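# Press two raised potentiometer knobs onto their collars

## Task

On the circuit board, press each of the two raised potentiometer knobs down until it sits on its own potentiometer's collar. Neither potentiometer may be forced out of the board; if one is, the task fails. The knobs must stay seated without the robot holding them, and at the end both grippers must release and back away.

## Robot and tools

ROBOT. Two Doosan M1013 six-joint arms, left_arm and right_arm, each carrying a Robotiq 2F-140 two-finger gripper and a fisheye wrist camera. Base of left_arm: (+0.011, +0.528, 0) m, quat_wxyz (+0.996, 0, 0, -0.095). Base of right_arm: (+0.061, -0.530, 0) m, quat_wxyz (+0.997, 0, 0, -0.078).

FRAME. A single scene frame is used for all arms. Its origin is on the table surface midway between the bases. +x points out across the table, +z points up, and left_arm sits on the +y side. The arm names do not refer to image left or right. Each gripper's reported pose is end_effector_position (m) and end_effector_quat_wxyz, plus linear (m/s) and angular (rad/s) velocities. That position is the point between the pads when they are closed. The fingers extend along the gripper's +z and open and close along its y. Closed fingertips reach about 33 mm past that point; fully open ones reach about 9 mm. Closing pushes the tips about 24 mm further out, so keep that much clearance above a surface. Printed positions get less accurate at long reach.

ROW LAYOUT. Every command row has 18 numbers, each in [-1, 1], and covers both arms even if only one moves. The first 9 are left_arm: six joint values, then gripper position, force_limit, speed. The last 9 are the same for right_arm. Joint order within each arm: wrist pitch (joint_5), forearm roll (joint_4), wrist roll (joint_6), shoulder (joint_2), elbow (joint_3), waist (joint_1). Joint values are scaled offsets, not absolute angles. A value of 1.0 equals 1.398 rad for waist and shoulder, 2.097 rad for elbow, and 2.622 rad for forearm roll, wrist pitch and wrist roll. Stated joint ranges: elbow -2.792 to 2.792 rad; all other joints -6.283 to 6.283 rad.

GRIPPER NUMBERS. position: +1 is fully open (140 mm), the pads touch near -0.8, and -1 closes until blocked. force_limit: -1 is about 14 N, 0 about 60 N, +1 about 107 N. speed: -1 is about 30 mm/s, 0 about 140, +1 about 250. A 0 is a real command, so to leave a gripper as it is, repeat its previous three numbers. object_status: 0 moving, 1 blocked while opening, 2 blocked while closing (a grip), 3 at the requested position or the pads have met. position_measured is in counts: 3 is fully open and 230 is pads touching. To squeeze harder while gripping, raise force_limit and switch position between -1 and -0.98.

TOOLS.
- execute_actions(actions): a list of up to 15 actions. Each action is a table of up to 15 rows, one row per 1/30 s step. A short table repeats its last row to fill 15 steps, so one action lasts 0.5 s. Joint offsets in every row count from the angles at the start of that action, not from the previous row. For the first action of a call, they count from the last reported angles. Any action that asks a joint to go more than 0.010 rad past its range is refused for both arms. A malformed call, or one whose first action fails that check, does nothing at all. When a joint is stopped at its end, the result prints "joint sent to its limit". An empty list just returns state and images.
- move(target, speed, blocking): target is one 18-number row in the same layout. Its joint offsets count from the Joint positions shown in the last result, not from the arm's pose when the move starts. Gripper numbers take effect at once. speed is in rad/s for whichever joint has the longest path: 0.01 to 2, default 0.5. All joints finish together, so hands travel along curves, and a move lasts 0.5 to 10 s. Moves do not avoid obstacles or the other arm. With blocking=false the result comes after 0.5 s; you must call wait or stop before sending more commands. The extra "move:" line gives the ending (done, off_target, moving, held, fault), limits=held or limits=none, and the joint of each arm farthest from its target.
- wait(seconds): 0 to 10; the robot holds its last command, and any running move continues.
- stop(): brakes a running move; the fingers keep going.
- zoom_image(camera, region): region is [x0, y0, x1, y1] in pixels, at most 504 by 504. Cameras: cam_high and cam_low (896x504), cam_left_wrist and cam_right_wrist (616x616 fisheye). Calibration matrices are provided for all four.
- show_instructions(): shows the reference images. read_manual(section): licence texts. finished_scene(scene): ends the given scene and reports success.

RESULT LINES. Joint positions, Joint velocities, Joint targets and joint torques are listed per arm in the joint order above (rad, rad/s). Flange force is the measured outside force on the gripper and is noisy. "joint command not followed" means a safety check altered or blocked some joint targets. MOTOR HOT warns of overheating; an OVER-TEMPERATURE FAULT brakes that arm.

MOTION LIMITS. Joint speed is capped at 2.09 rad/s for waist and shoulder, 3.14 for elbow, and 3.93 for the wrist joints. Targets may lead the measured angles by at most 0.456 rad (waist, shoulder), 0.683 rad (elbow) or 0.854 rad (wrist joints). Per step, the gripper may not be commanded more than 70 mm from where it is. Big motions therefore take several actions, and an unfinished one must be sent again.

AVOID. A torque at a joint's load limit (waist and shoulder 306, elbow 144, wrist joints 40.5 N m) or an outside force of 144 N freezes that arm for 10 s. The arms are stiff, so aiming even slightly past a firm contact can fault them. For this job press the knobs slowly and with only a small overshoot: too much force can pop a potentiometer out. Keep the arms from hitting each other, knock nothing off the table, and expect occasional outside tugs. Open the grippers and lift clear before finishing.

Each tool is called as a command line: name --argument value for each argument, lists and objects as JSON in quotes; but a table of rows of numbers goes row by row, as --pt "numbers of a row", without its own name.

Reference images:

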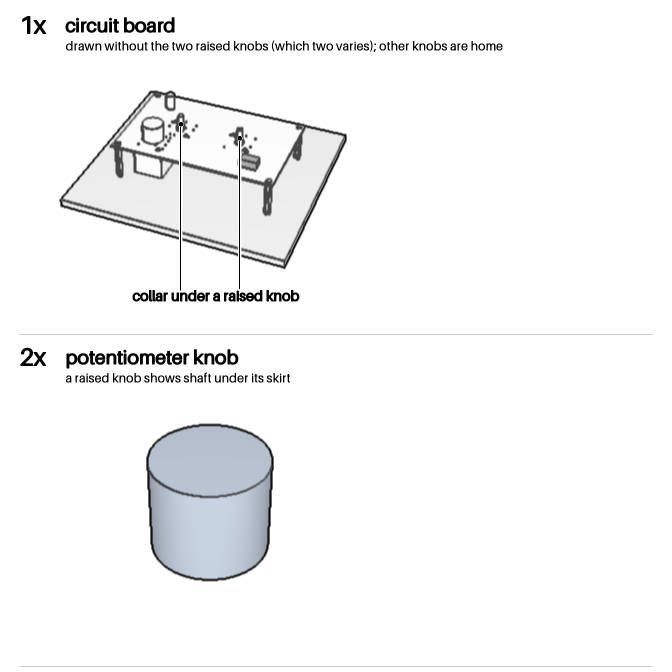

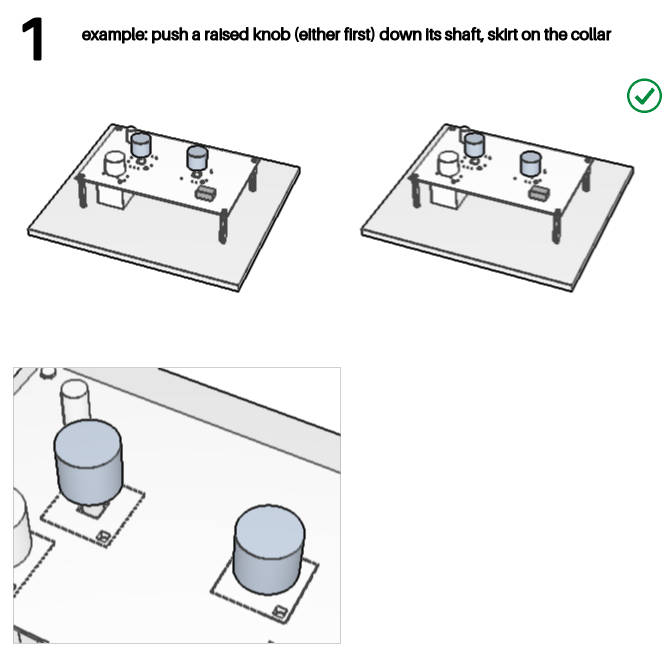

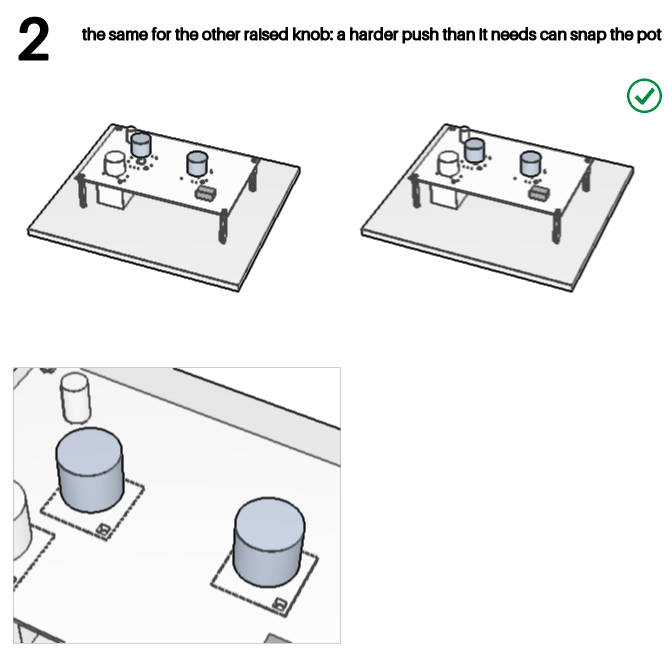

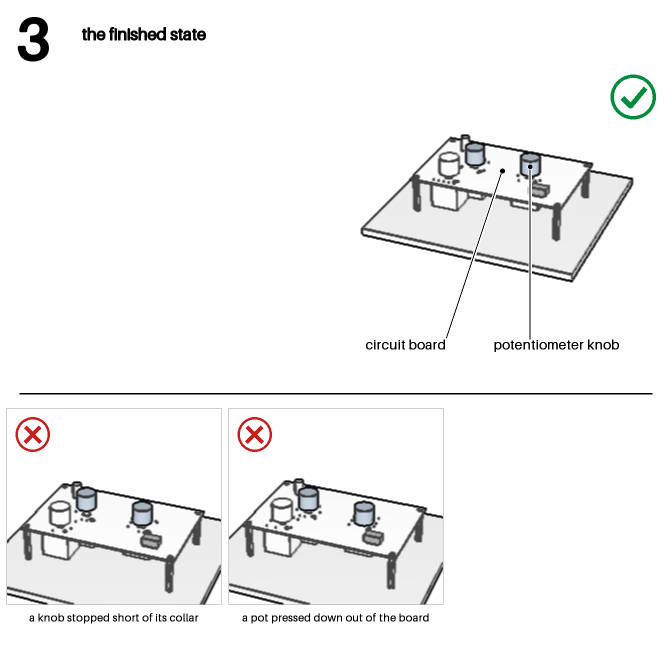

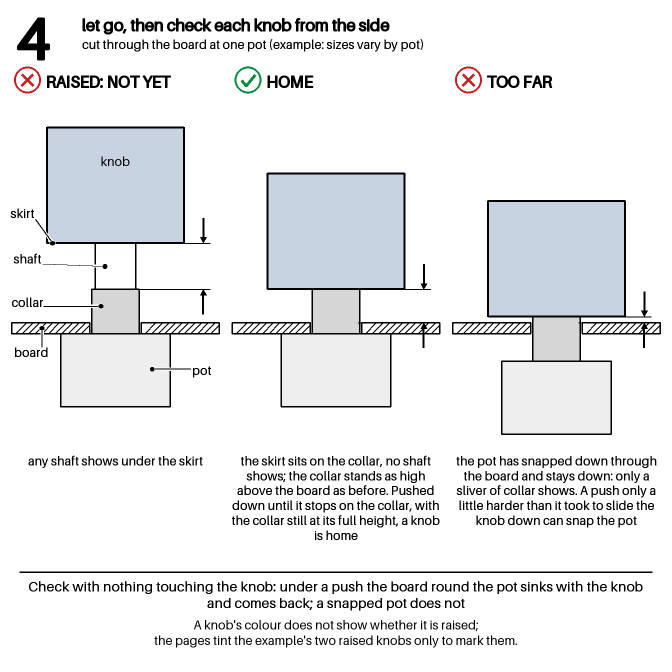

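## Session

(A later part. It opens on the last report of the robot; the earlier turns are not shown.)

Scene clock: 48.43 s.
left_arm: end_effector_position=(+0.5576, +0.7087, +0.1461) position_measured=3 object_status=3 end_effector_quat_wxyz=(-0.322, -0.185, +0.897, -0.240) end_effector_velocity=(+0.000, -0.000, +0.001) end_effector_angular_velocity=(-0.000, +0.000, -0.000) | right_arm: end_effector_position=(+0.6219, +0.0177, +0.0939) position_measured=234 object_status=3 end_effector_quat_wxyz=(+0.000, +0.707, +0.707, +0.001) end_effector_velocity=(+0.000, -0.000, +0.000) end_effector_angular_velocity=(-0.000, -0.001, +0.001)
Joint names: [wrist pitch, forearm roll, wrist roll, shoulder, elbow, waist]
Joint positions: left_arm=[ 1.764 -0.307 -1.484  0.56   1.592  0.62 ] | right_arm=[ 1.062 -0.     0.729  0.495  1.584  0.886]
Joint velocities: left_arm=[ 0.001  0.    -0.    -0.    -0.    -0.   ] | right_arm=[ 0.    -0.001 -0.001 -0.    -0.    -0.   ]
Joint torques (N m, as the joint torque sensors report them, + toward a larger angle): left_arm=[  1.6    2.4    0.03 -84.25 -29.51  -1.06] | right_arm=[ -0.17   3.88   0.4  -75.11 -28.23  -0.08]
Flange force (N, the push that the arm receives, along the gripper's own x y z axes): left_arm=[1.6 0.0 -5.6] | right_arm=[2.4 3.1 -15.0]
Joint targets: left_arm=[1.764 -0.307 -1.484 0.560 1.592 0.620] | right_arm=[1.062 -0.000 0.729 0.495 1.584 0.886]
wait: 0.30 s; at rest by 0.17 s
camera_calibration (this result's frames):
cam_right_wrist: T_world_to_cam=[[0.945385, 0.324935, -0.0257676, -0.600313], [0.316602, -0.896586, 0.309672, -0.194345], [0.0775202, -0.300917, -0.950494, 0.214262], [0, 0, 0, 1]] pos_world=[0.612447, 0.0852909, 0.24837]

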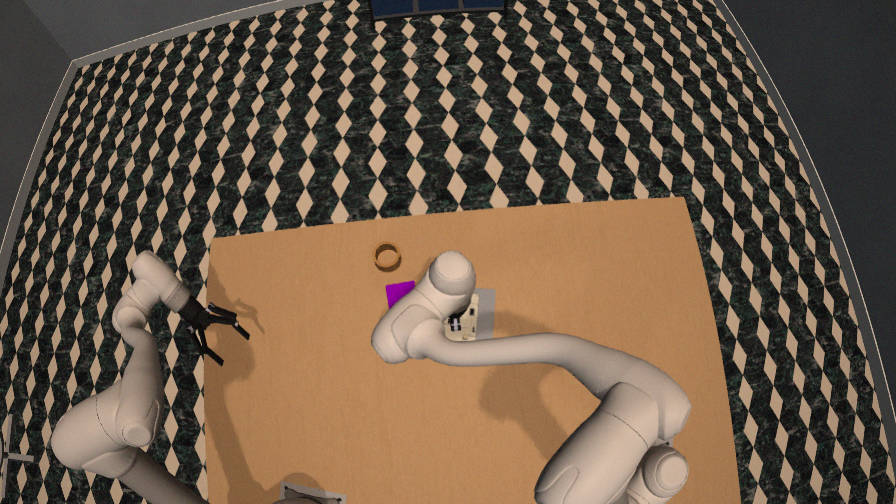

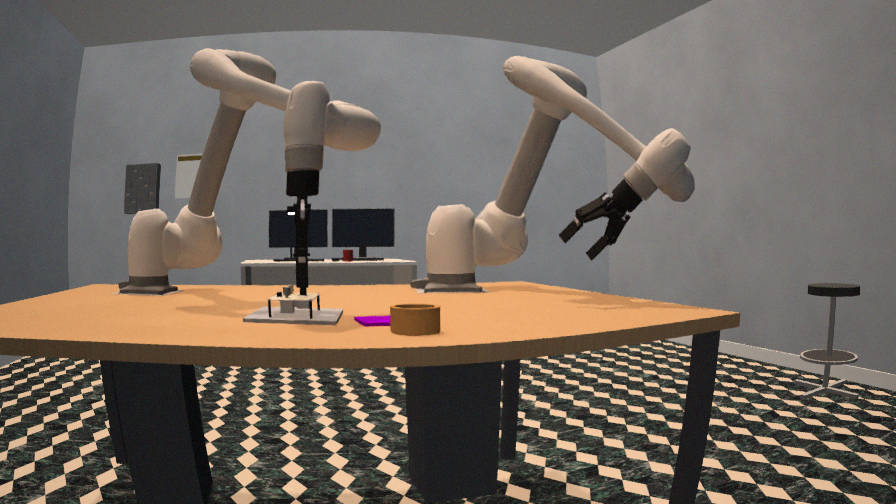

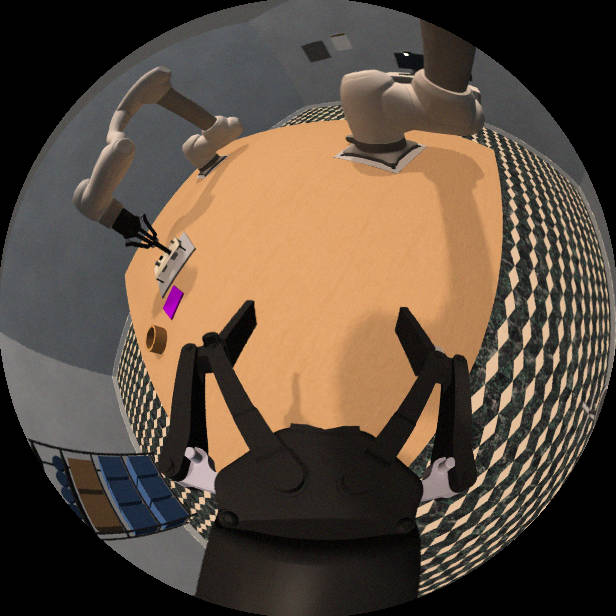

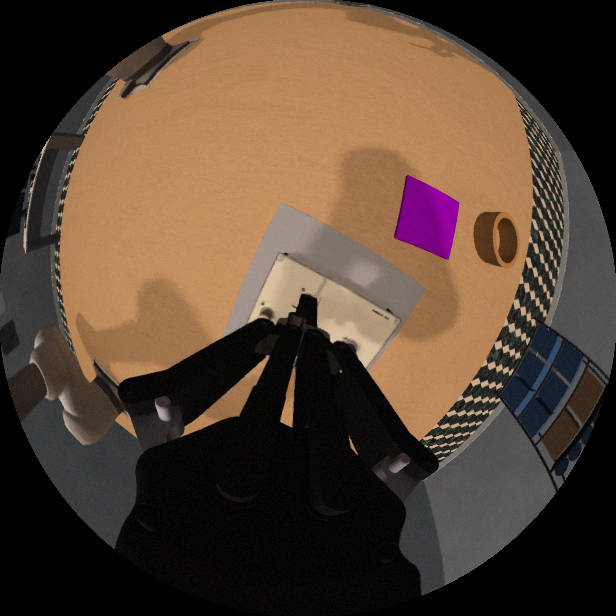

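move --target '[0,0,0,0,0,0,1,0,0, -0.00024,0,0,0.000215,0.000159,0,-1,0.5,1]' --speed 0.01

wait --seconds 0.3

Scene clock: 49.27 s.
left_arm: end_effector_position=(+0.5576, +0.7087, +0.1461) position_measured=3 object_status=3 end_effector_quat_wxyz=(-0.322, -0.185, +0.897, -0.240) end_effector_velocity=(+0.001, -0.000, +0.000) end_effector_angular_velocity=(+0.001, -0.001, -0.001) | right_arm: end_effector_position=(+0.6219, +0.0177, +0.0935) position_measured=234 object_status=3 end_effector_quat_wxyz=(+0.000, +0.707, +0.707, +0.001) end_effector_velocity=(-0.000, -0.000, +0.000) end_effector_angular_velocity=(-0.000, +0.001, +0.001)
Joint names: [wrist pitch, forearm roll, wrist roll, shoulder, elbow, waist]
Joint positions: left_arm=[ 1.764 -0.307 -1.484  0.56   1.592  0.62 ] | right_arm=[ 1.061 -0.     0.729  0.495  1.584  0.886]
Joint velocities: left_arm=[-0.001  0.    -0.    -0.    -0.001 -0.001] | right_arm=[ 0.001  0.    -0.001 -0.    -0.    -0.   ]
Joint torques (N m, as the joint torque sensors report them, + toward a larger angle): left_arm=[  1.75   2.39  -0.04 -84.04 -29.56  -0.92] | right_arm=[ -0.31   3.93  -0.35 -73.07 -26.91   6.38]
Flange force (N, the push that the arm receives, along the gripper's own x y z axes): left_arm=[2.0 -0.3 -5.1] | right_arm=[-2.9 8.0 -17.8]
Joint targets: left_arm=[1.764 -0.307 -1.484 0.560 1.592 0.620] | right_arm=[1.061 -0.000 0.729 0.495 1.584 0.886]
move: done; limits=none; left_arm: farthest joint: the waist, 0.000 radians from its target (0.000 radians at the start); right_arm: farthest joint: the waist, 0.000 radians from its target (0.000 radians at the start)
camera_calibration (this result's frames):
cam_left_wrist: T_world_to_cam=[[-0.570926, 0.7306, -0.374522, -0.117245], [0.819002, 0.475003, -0.321882, -0.736755], [-0.057268, -0.490506, -0.869554, 0.683676], [0, 0, 0, 1]] pos_world=[0.575618, 0.770967, 0.313434]
cam_right_wrist: T_world_to_cam=[[0.945385, 0.324935, -0.0257672, -0.600315], [0.316602, -0.896586, 0.309672, -0.194227], [0.0775205, -0.300917, -0.950494, 0.21389], [0, 0, 0, 1]] pos_world=[0.612441, 0.0852854, 0.247979]

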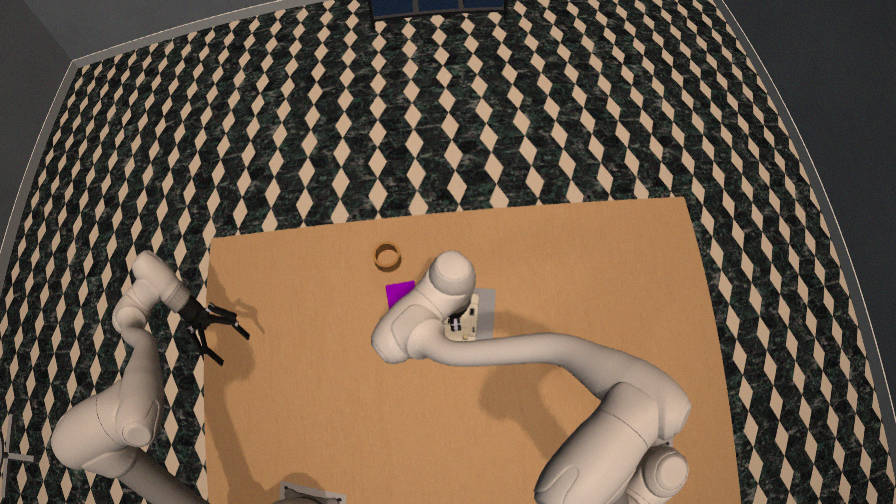

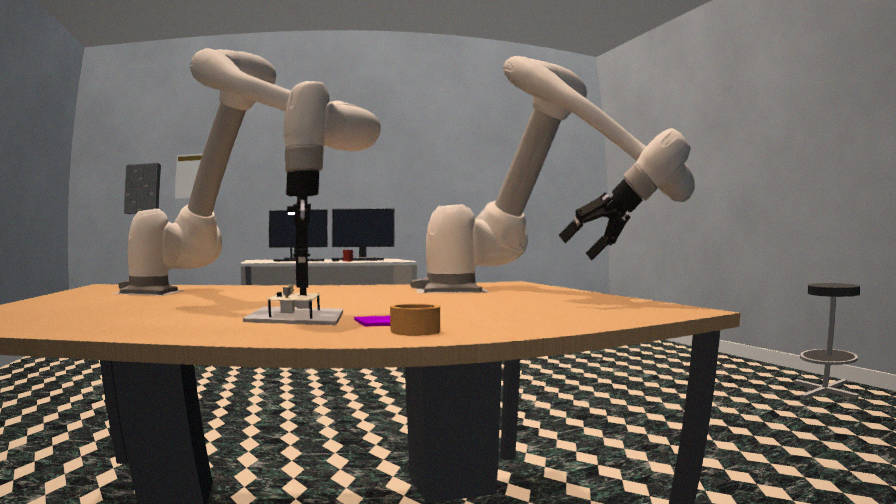

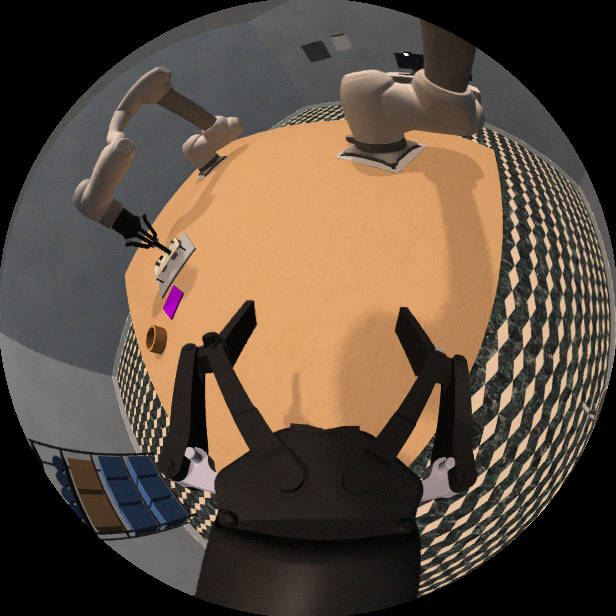

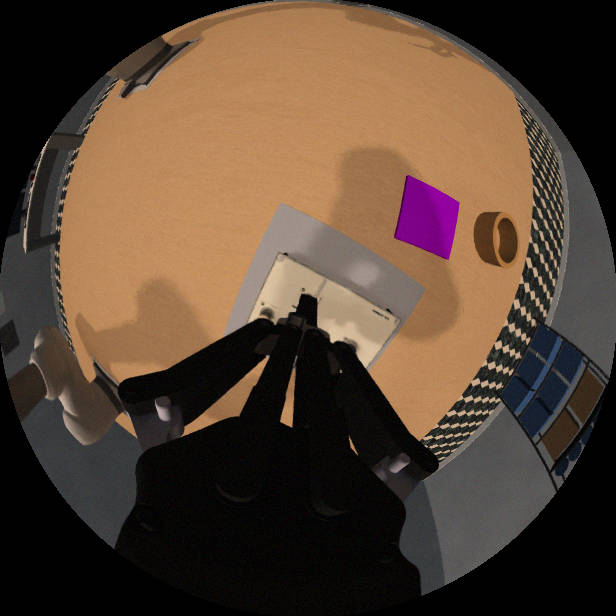

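Scene clock: 49.57 s.
left_arm: end_effector_position=(+0.5576, +0.7087, +0.1461) position_measured=3 object_status=3 end_effector_quat_wxyz=(-0.322, -0.185, +0.897, -0.240) end_effector_velocity=(+0.000, +0.000, +0.000) end_effector_angular_velocity=(+0.000, -0.001, +0.001) | right_arm: end_effector_position=(+0.6219, +0.0177, +0.0935) position_measured=234 object_status=3 end_effector_quat_wxyz=(+0.000, +0.707, +0.707, +0.001) end_effector_velocity=(-0.000, -0.000, -0.000) end_effector_angular_velocity=(+0.000, +0.001, -0.001)
Joint names: [wrist pitch, forearm roll, wrist roll, shoulder, elbow, waist]
Joint positions: left_arm=[ 1.764 -0.307 -1.484  0.56   1.592  0.62 ] | right_arm=[ 1.061 -0.     0.729  0.495  1.584  0.886]
Joint velocities: left_arm=[-0.    -0.    -0.    -0.    -0.001  0.   ] | right_arm=[ 0.     0.001  0.001 -0.     0.     0.   ]
Joint torques (N m, as the joint torque sensors report them, + toward a larger angle): left_arm=[  1.75   2.39  -0.08 -84.45 -29.58  -0.83] | right_arm=[ -0.47   3.88   0.04 -71.69 -27.89   5.09]
Flange force (N, the push that the arm receives, along the gripper's own x y z axes): left_arm=[1.2 0.0 -5.2] | right_arm=[-4.8 4.4 -18.4]
Joint targets: left_arm=[1.764 -0.307 -1.484 0.560 1.592 0.620] | right_arm=[1.061 -0.000 0.729 0.495 1.584 0.886]
wait: 0.30 s; at rest by 0.17 s
camera_calibration (this result's frames):
cam_left_wrist: T_world_to_cam=[[-0.570926, 0.7306, -0.374523, -0.117245], [0.819002, 0.475003, -0.321882, -0.736755], [-0.0572679, -0.490506, -0.869554, 0.683675], [0, 0, 0, 1]] pos_world=[0.575618, 0.770967, 0.313434]
cam_right_wrist: T_world_to_cam=[[0.945385, 0.324935, -0.0257708, -0.600314], [0.316603, -0.896585, 0.309673, -0.194226], [0.0775179, -0.30092, -0.950494, 0.213885], [0, 0, 0, 1]] pos_world=[0.612441, 0.0852849, 0.247972]

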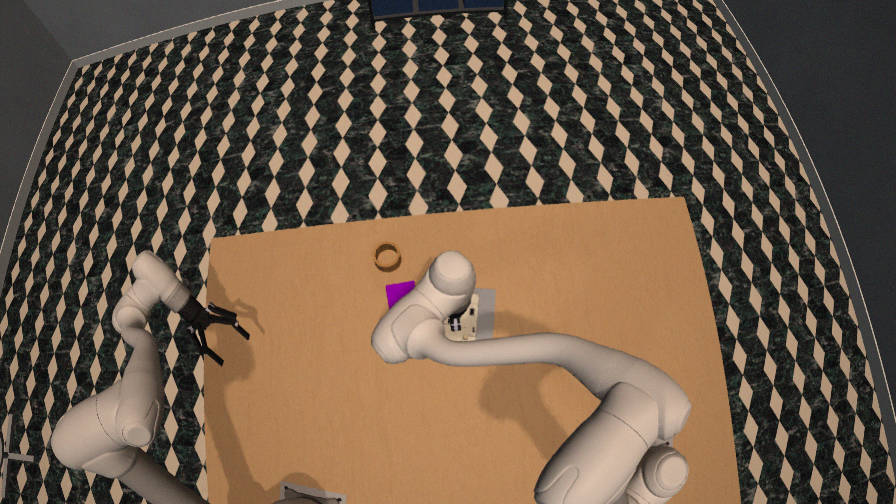

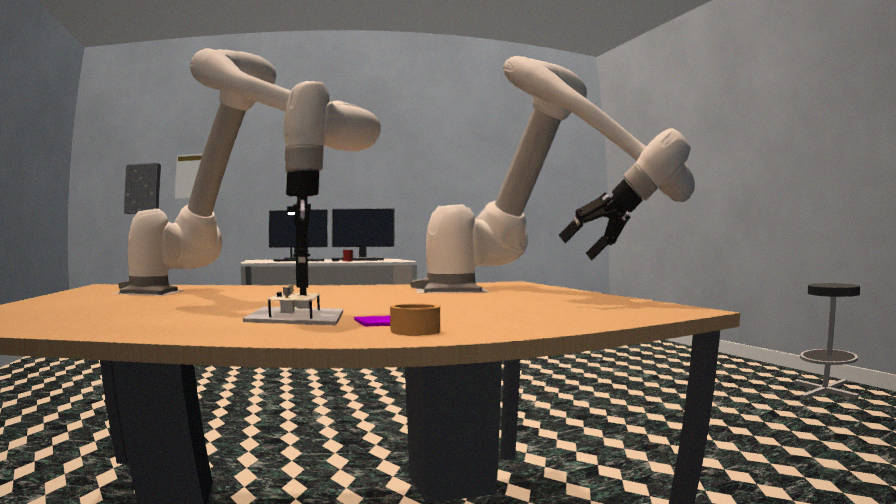

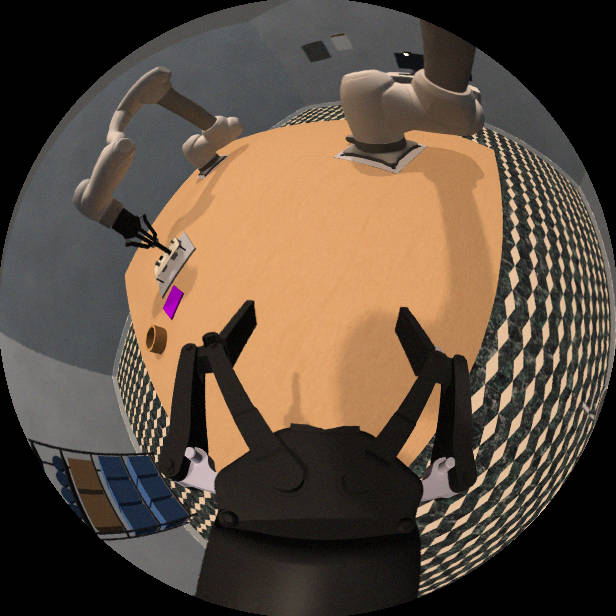

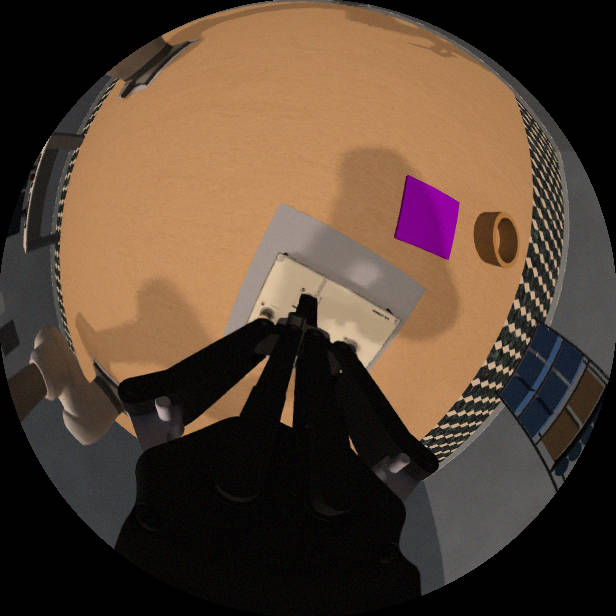

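Force rose to about 18 N, so I'll retract now and check.

move --target '[0,0,0,0,0,0,1,0,0, 0.0048,0,0,-0.00429,-0.00317,0,-1,0.5,1]' --speed 0.03

zoom_image --camera "cam_low" --region '[280, 270, 330, 310]'

Scene clock: 50.43 s.
left_arm: end_effector_position=(+0.5576, +0.7087, +0.1461) position_measured=3 object_status=3 end_effector_quat_wxyz=(-0.322, -0.185, +0.897, -0.240) end_effector_velocity=(-0.001, -0.000, +0.000) end_effector_angular_velocity=(-0.002, +0.003, +0.000) | right_arm: end_effector_position=(+0.6220, +0.0178, +0.1014) position_measured=234 object_status=3 end_effector_quat_wxyz=(+0.000, +0.707, +0.707, +0.001) end_effector_velocity=(+0.000, -0.000, +0.001) end_effector_angular_velocity=(-0.001, -0.001, +0.002)
Joint names: [wrist pitch, forearm roll, wrist roll, shoulder, elbow, waist]
Joint positions: left_arm=[ 1.764 -0.307 -1.484  0.56   1.592  0.62 ] | right_arm=[ 1.074 -0.     0.729  0.489  1.577  0.886]
Joint velocities: left_arm=[ 0.002  0.    -0.    -0.001  0.002  0.001] | right_arm=[ 0.002 -0.001 -0.001 -0.001 -0.001  0.   ]
Joint torques (N m, as the joint torque sensors report them, + toward a larger angle): left_arm=[  1.71   2.41   0.05 -84.15 -29.77   0.04] | right_arm=[  0.3    3.66   0.13 -89.19 -35.62   2.57]
Flange force (N, the push that the arm receives, along the gripper's own x y z axes): left_arm=[2.2 -1.1 -4.2] | right_arm=[2.7 7.7 2.6]
Joint targets: left_arm=[1.764 -0.307 -1.484 0.560 1.592 0.620] | right_arm=[1.074 -0.000 0.729 0.489 1.577 0.886]
move: done; limits=none; left_arm: farthest joint: the waist, 0.000 radians from its target (0.000 radians at the start); right_arm: farthest joint: the waist, 0.000 radians from its target (0.000 radians at the start)
camera_calibration (this result's frames):
cam_right_wrist: T_world_to_cam=[[0.945386, 0.324935, -0.0257491, -0.600236], [0.316598, -0.89659, 0.309665, -0.196612], [0.0775345, -0.300905, -0.950497, 0.22138], [0, 0, 0, 1]] pos_world=[0.612537, 0.0853708, 0.255849]

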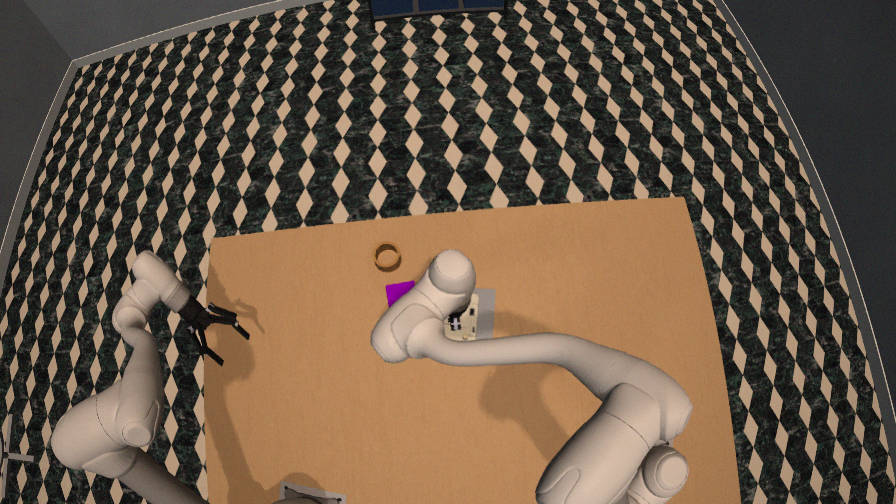

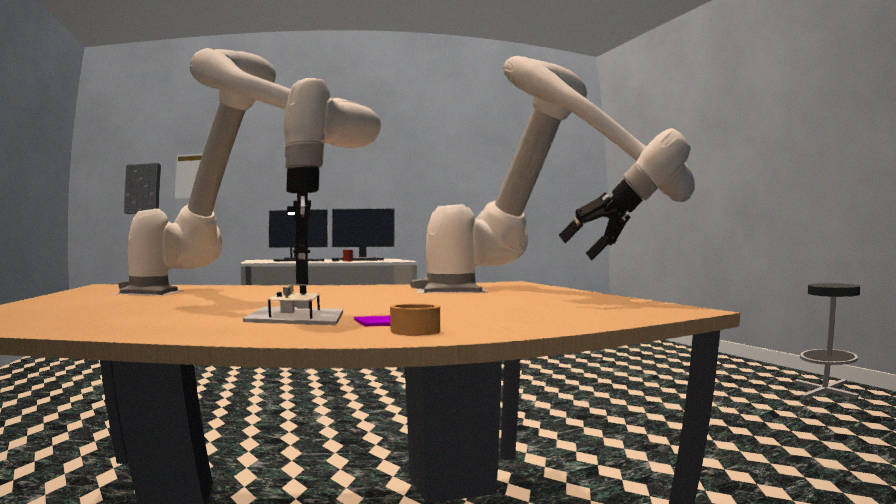

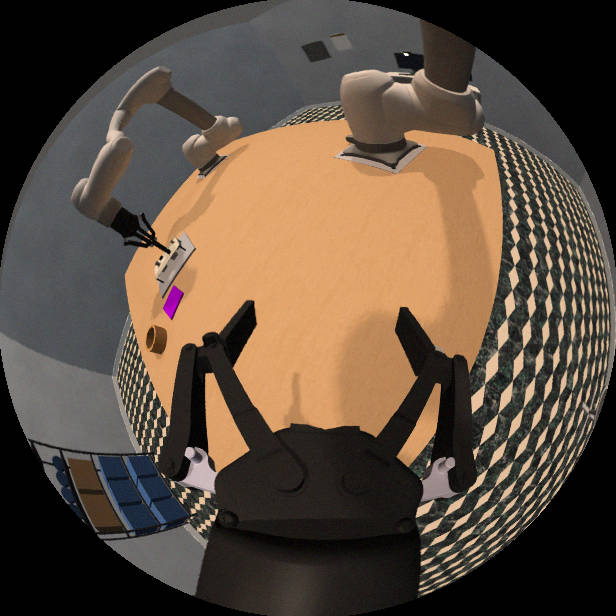

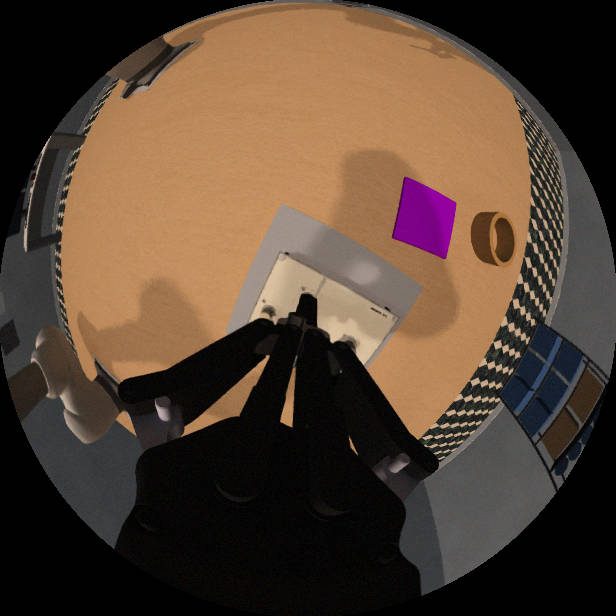

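Region (280, 270, 330, 310) of cam_low's 896x504 image, scaled by 10.080, with more detail than that image has; it fills the top 403 rows of this view, and the rest is white.

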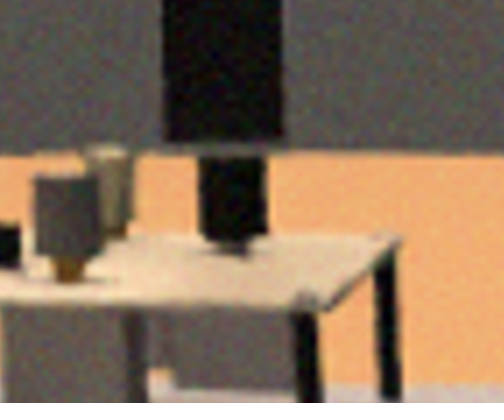

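zoom_image --camera "cam_low" --region '[292, 282, 316, 300]'

Region (292, 282, 316, 300) of cam_low's 896x504 image, scaled by 21.000, with more detail than that image has; it fills the top 378 rows of this view, and the rest is white.

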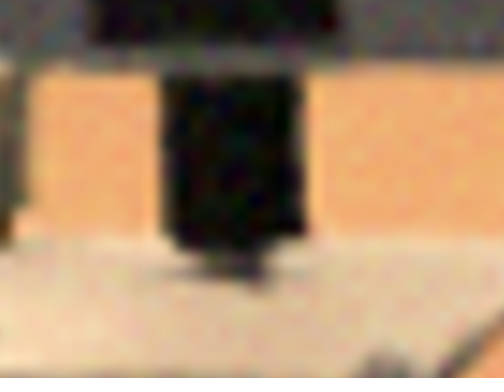

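move --target '[0,0,0,0,0,0,1,0,0, 0.08,0,0,-0.2,-0.05,-0.2,-1,0.5,1]' --speed 0.8

zoom_image --camera "cam_low" --region '[270, 275, 320, 310]'

zoom_image --camera "cam_high" --region '[430, 270, 510, 350]'

Scene clock: 52.20 s.
left_arm: end_effector_position=(+0.5576, +0.7087, +0.1461) position_measured=3 object_status=3 end_effector_quat_wxyz=(-0.322, -0.185, +0.897, -0.240) end_effector_velocity=(+0.000, +0.000, -0.001) end_effector_angular_velocity=(+0.000, -0.000, +0.001) | right_arm: end_effector_position=(+0.7146, -0.1760, +0.3693) position_measured=234 object_status=3 end_effector_quat_wxyz=(+0.017, +0.796, +0.599, +0.086) end_effector_velocity=(+0.000, -0.001, +0.002) end_effector_angular_velocity=(+0.000, -0.002, -0.001)
Joint names: [wrist pitch, forearm roll, wrist roll, shoulder, elbow, waist]
Joint positions: left_arm=[ 1.764 -0.307 -1.484  0.56   1.592  0.62 ] | right_arm=[ 1.284 -0.     0.729  0.21   1.472  0.606]
Joint velocities: left_arm=[-0.001 -0.    -0.     0.001 -0.     0.   ] | right_arm=[ 0.    -0.001 -0.    -0.002 -0.001 -0.001]
Joint torques (N m, as the joint torque sensors report them, + toward a larger angle): left_arm=[  1.75   2.31  -0.05 -85.1  -29.64   0.3 ] | right_arm=[ -0.3    4.41  -0.29 -65.81 -41.36   3.25]
Flange force (N, the push that the arm receives, along the gripper's own x y z axes): left_arm=[-0.2 -1.1 -4.7] | right_arm=[0.3 6.3 1.1]
Joint targets: left_arm=[1.764 -0.307 -1.484 0.560 1.592 0.620] | right_arm=[1.284 -0.000 0.729 0.210 1.472 0.606]
move: done; limits=none; left_arm: farthest joint: the waist, 0.000 radians from its target (0.000 radians at the start); right_arm: farthest joint: the waist, 0.000 radians from its target (0.279 radians at the start)
camera_calibration (this result's frames):
cam_left_wrist: T_world_to_cam=[[-0.570926, 0.7306, -0.374522, -0.117245], [0.819002, 0.475003, -0.321882, -0.736755], [-0.0572681, -0.490505, -0.869554, 0.683675], [0, 0, 0, 1]] pos_world=[0.575618, 0.770967, 0.313434]
cam_right_wrist: T_world_to_cam=[[0.989753, 0.0473443, 0.134714, -0.757761], [0.0134326, -0.97012, 0.242252, -0.254099], [0.142158, -0.23796, -0.960815, 0.37929], [0, 0, 0, 1]] pos_world=[0.69949, -0.120376, 0.528065]

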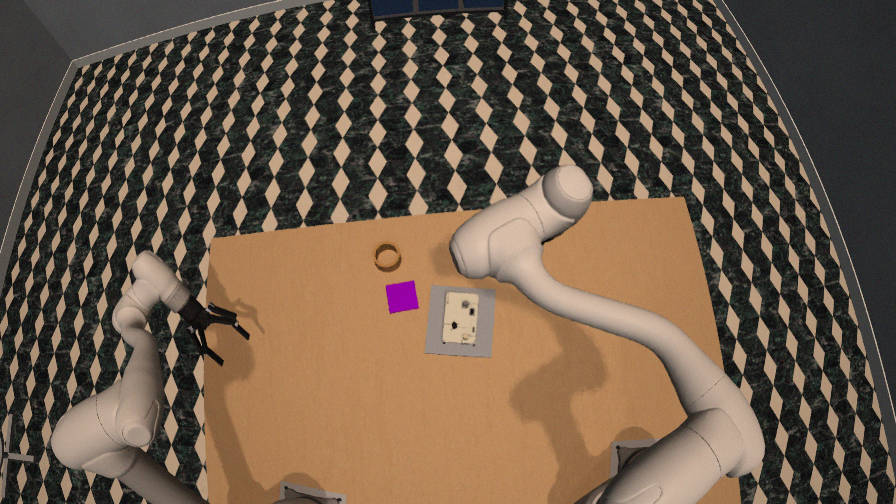

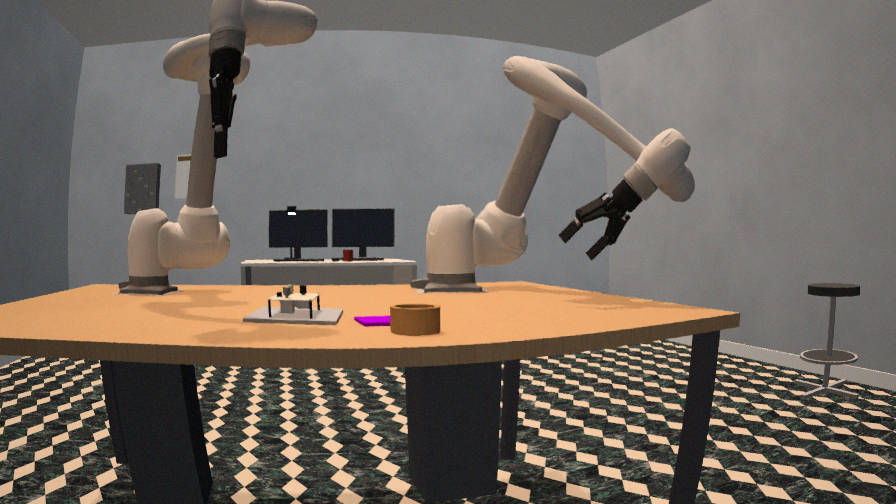

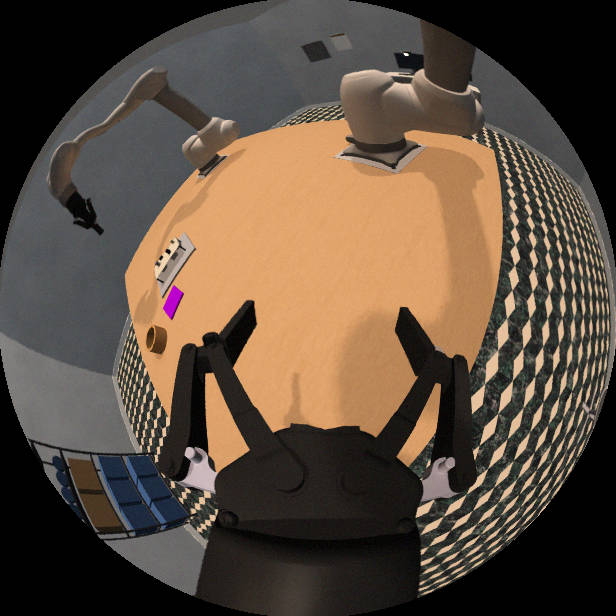

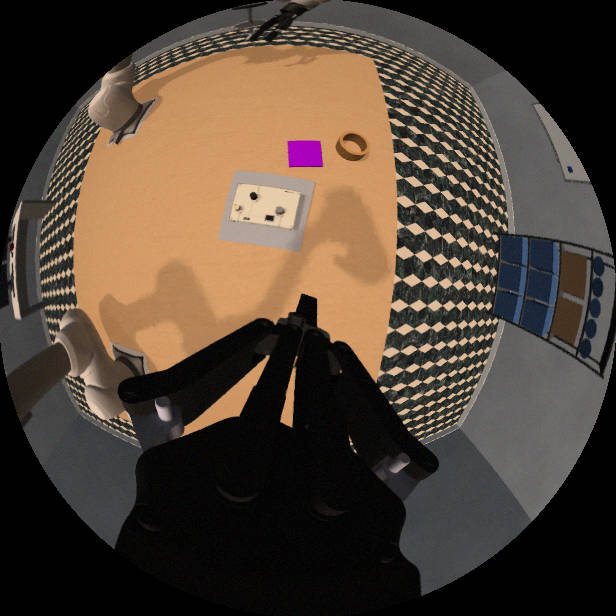

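Region (270, 275, 320, 310) of cam_low's 896x504 image, scaled by 10.080, with more detail than that image has; it fills the top 353 rows of this view, and the rest is white.

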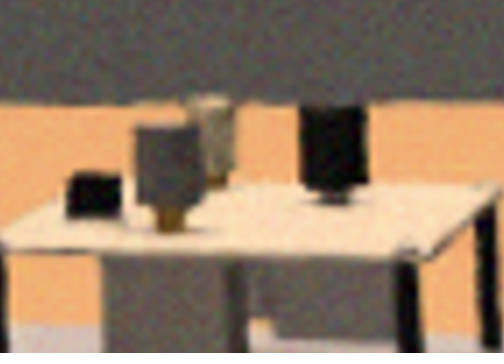

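Region (430, 270, 510, 350) of cam_high's 896x504 image, scaled by 6.300, with more detail than that image has.

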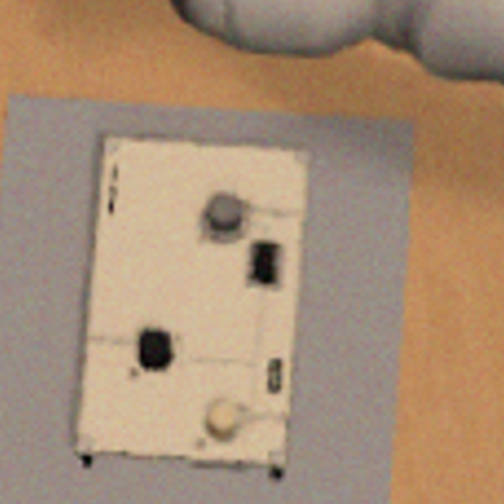

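finished_scene --scene 1

The scene is finished: the task was done.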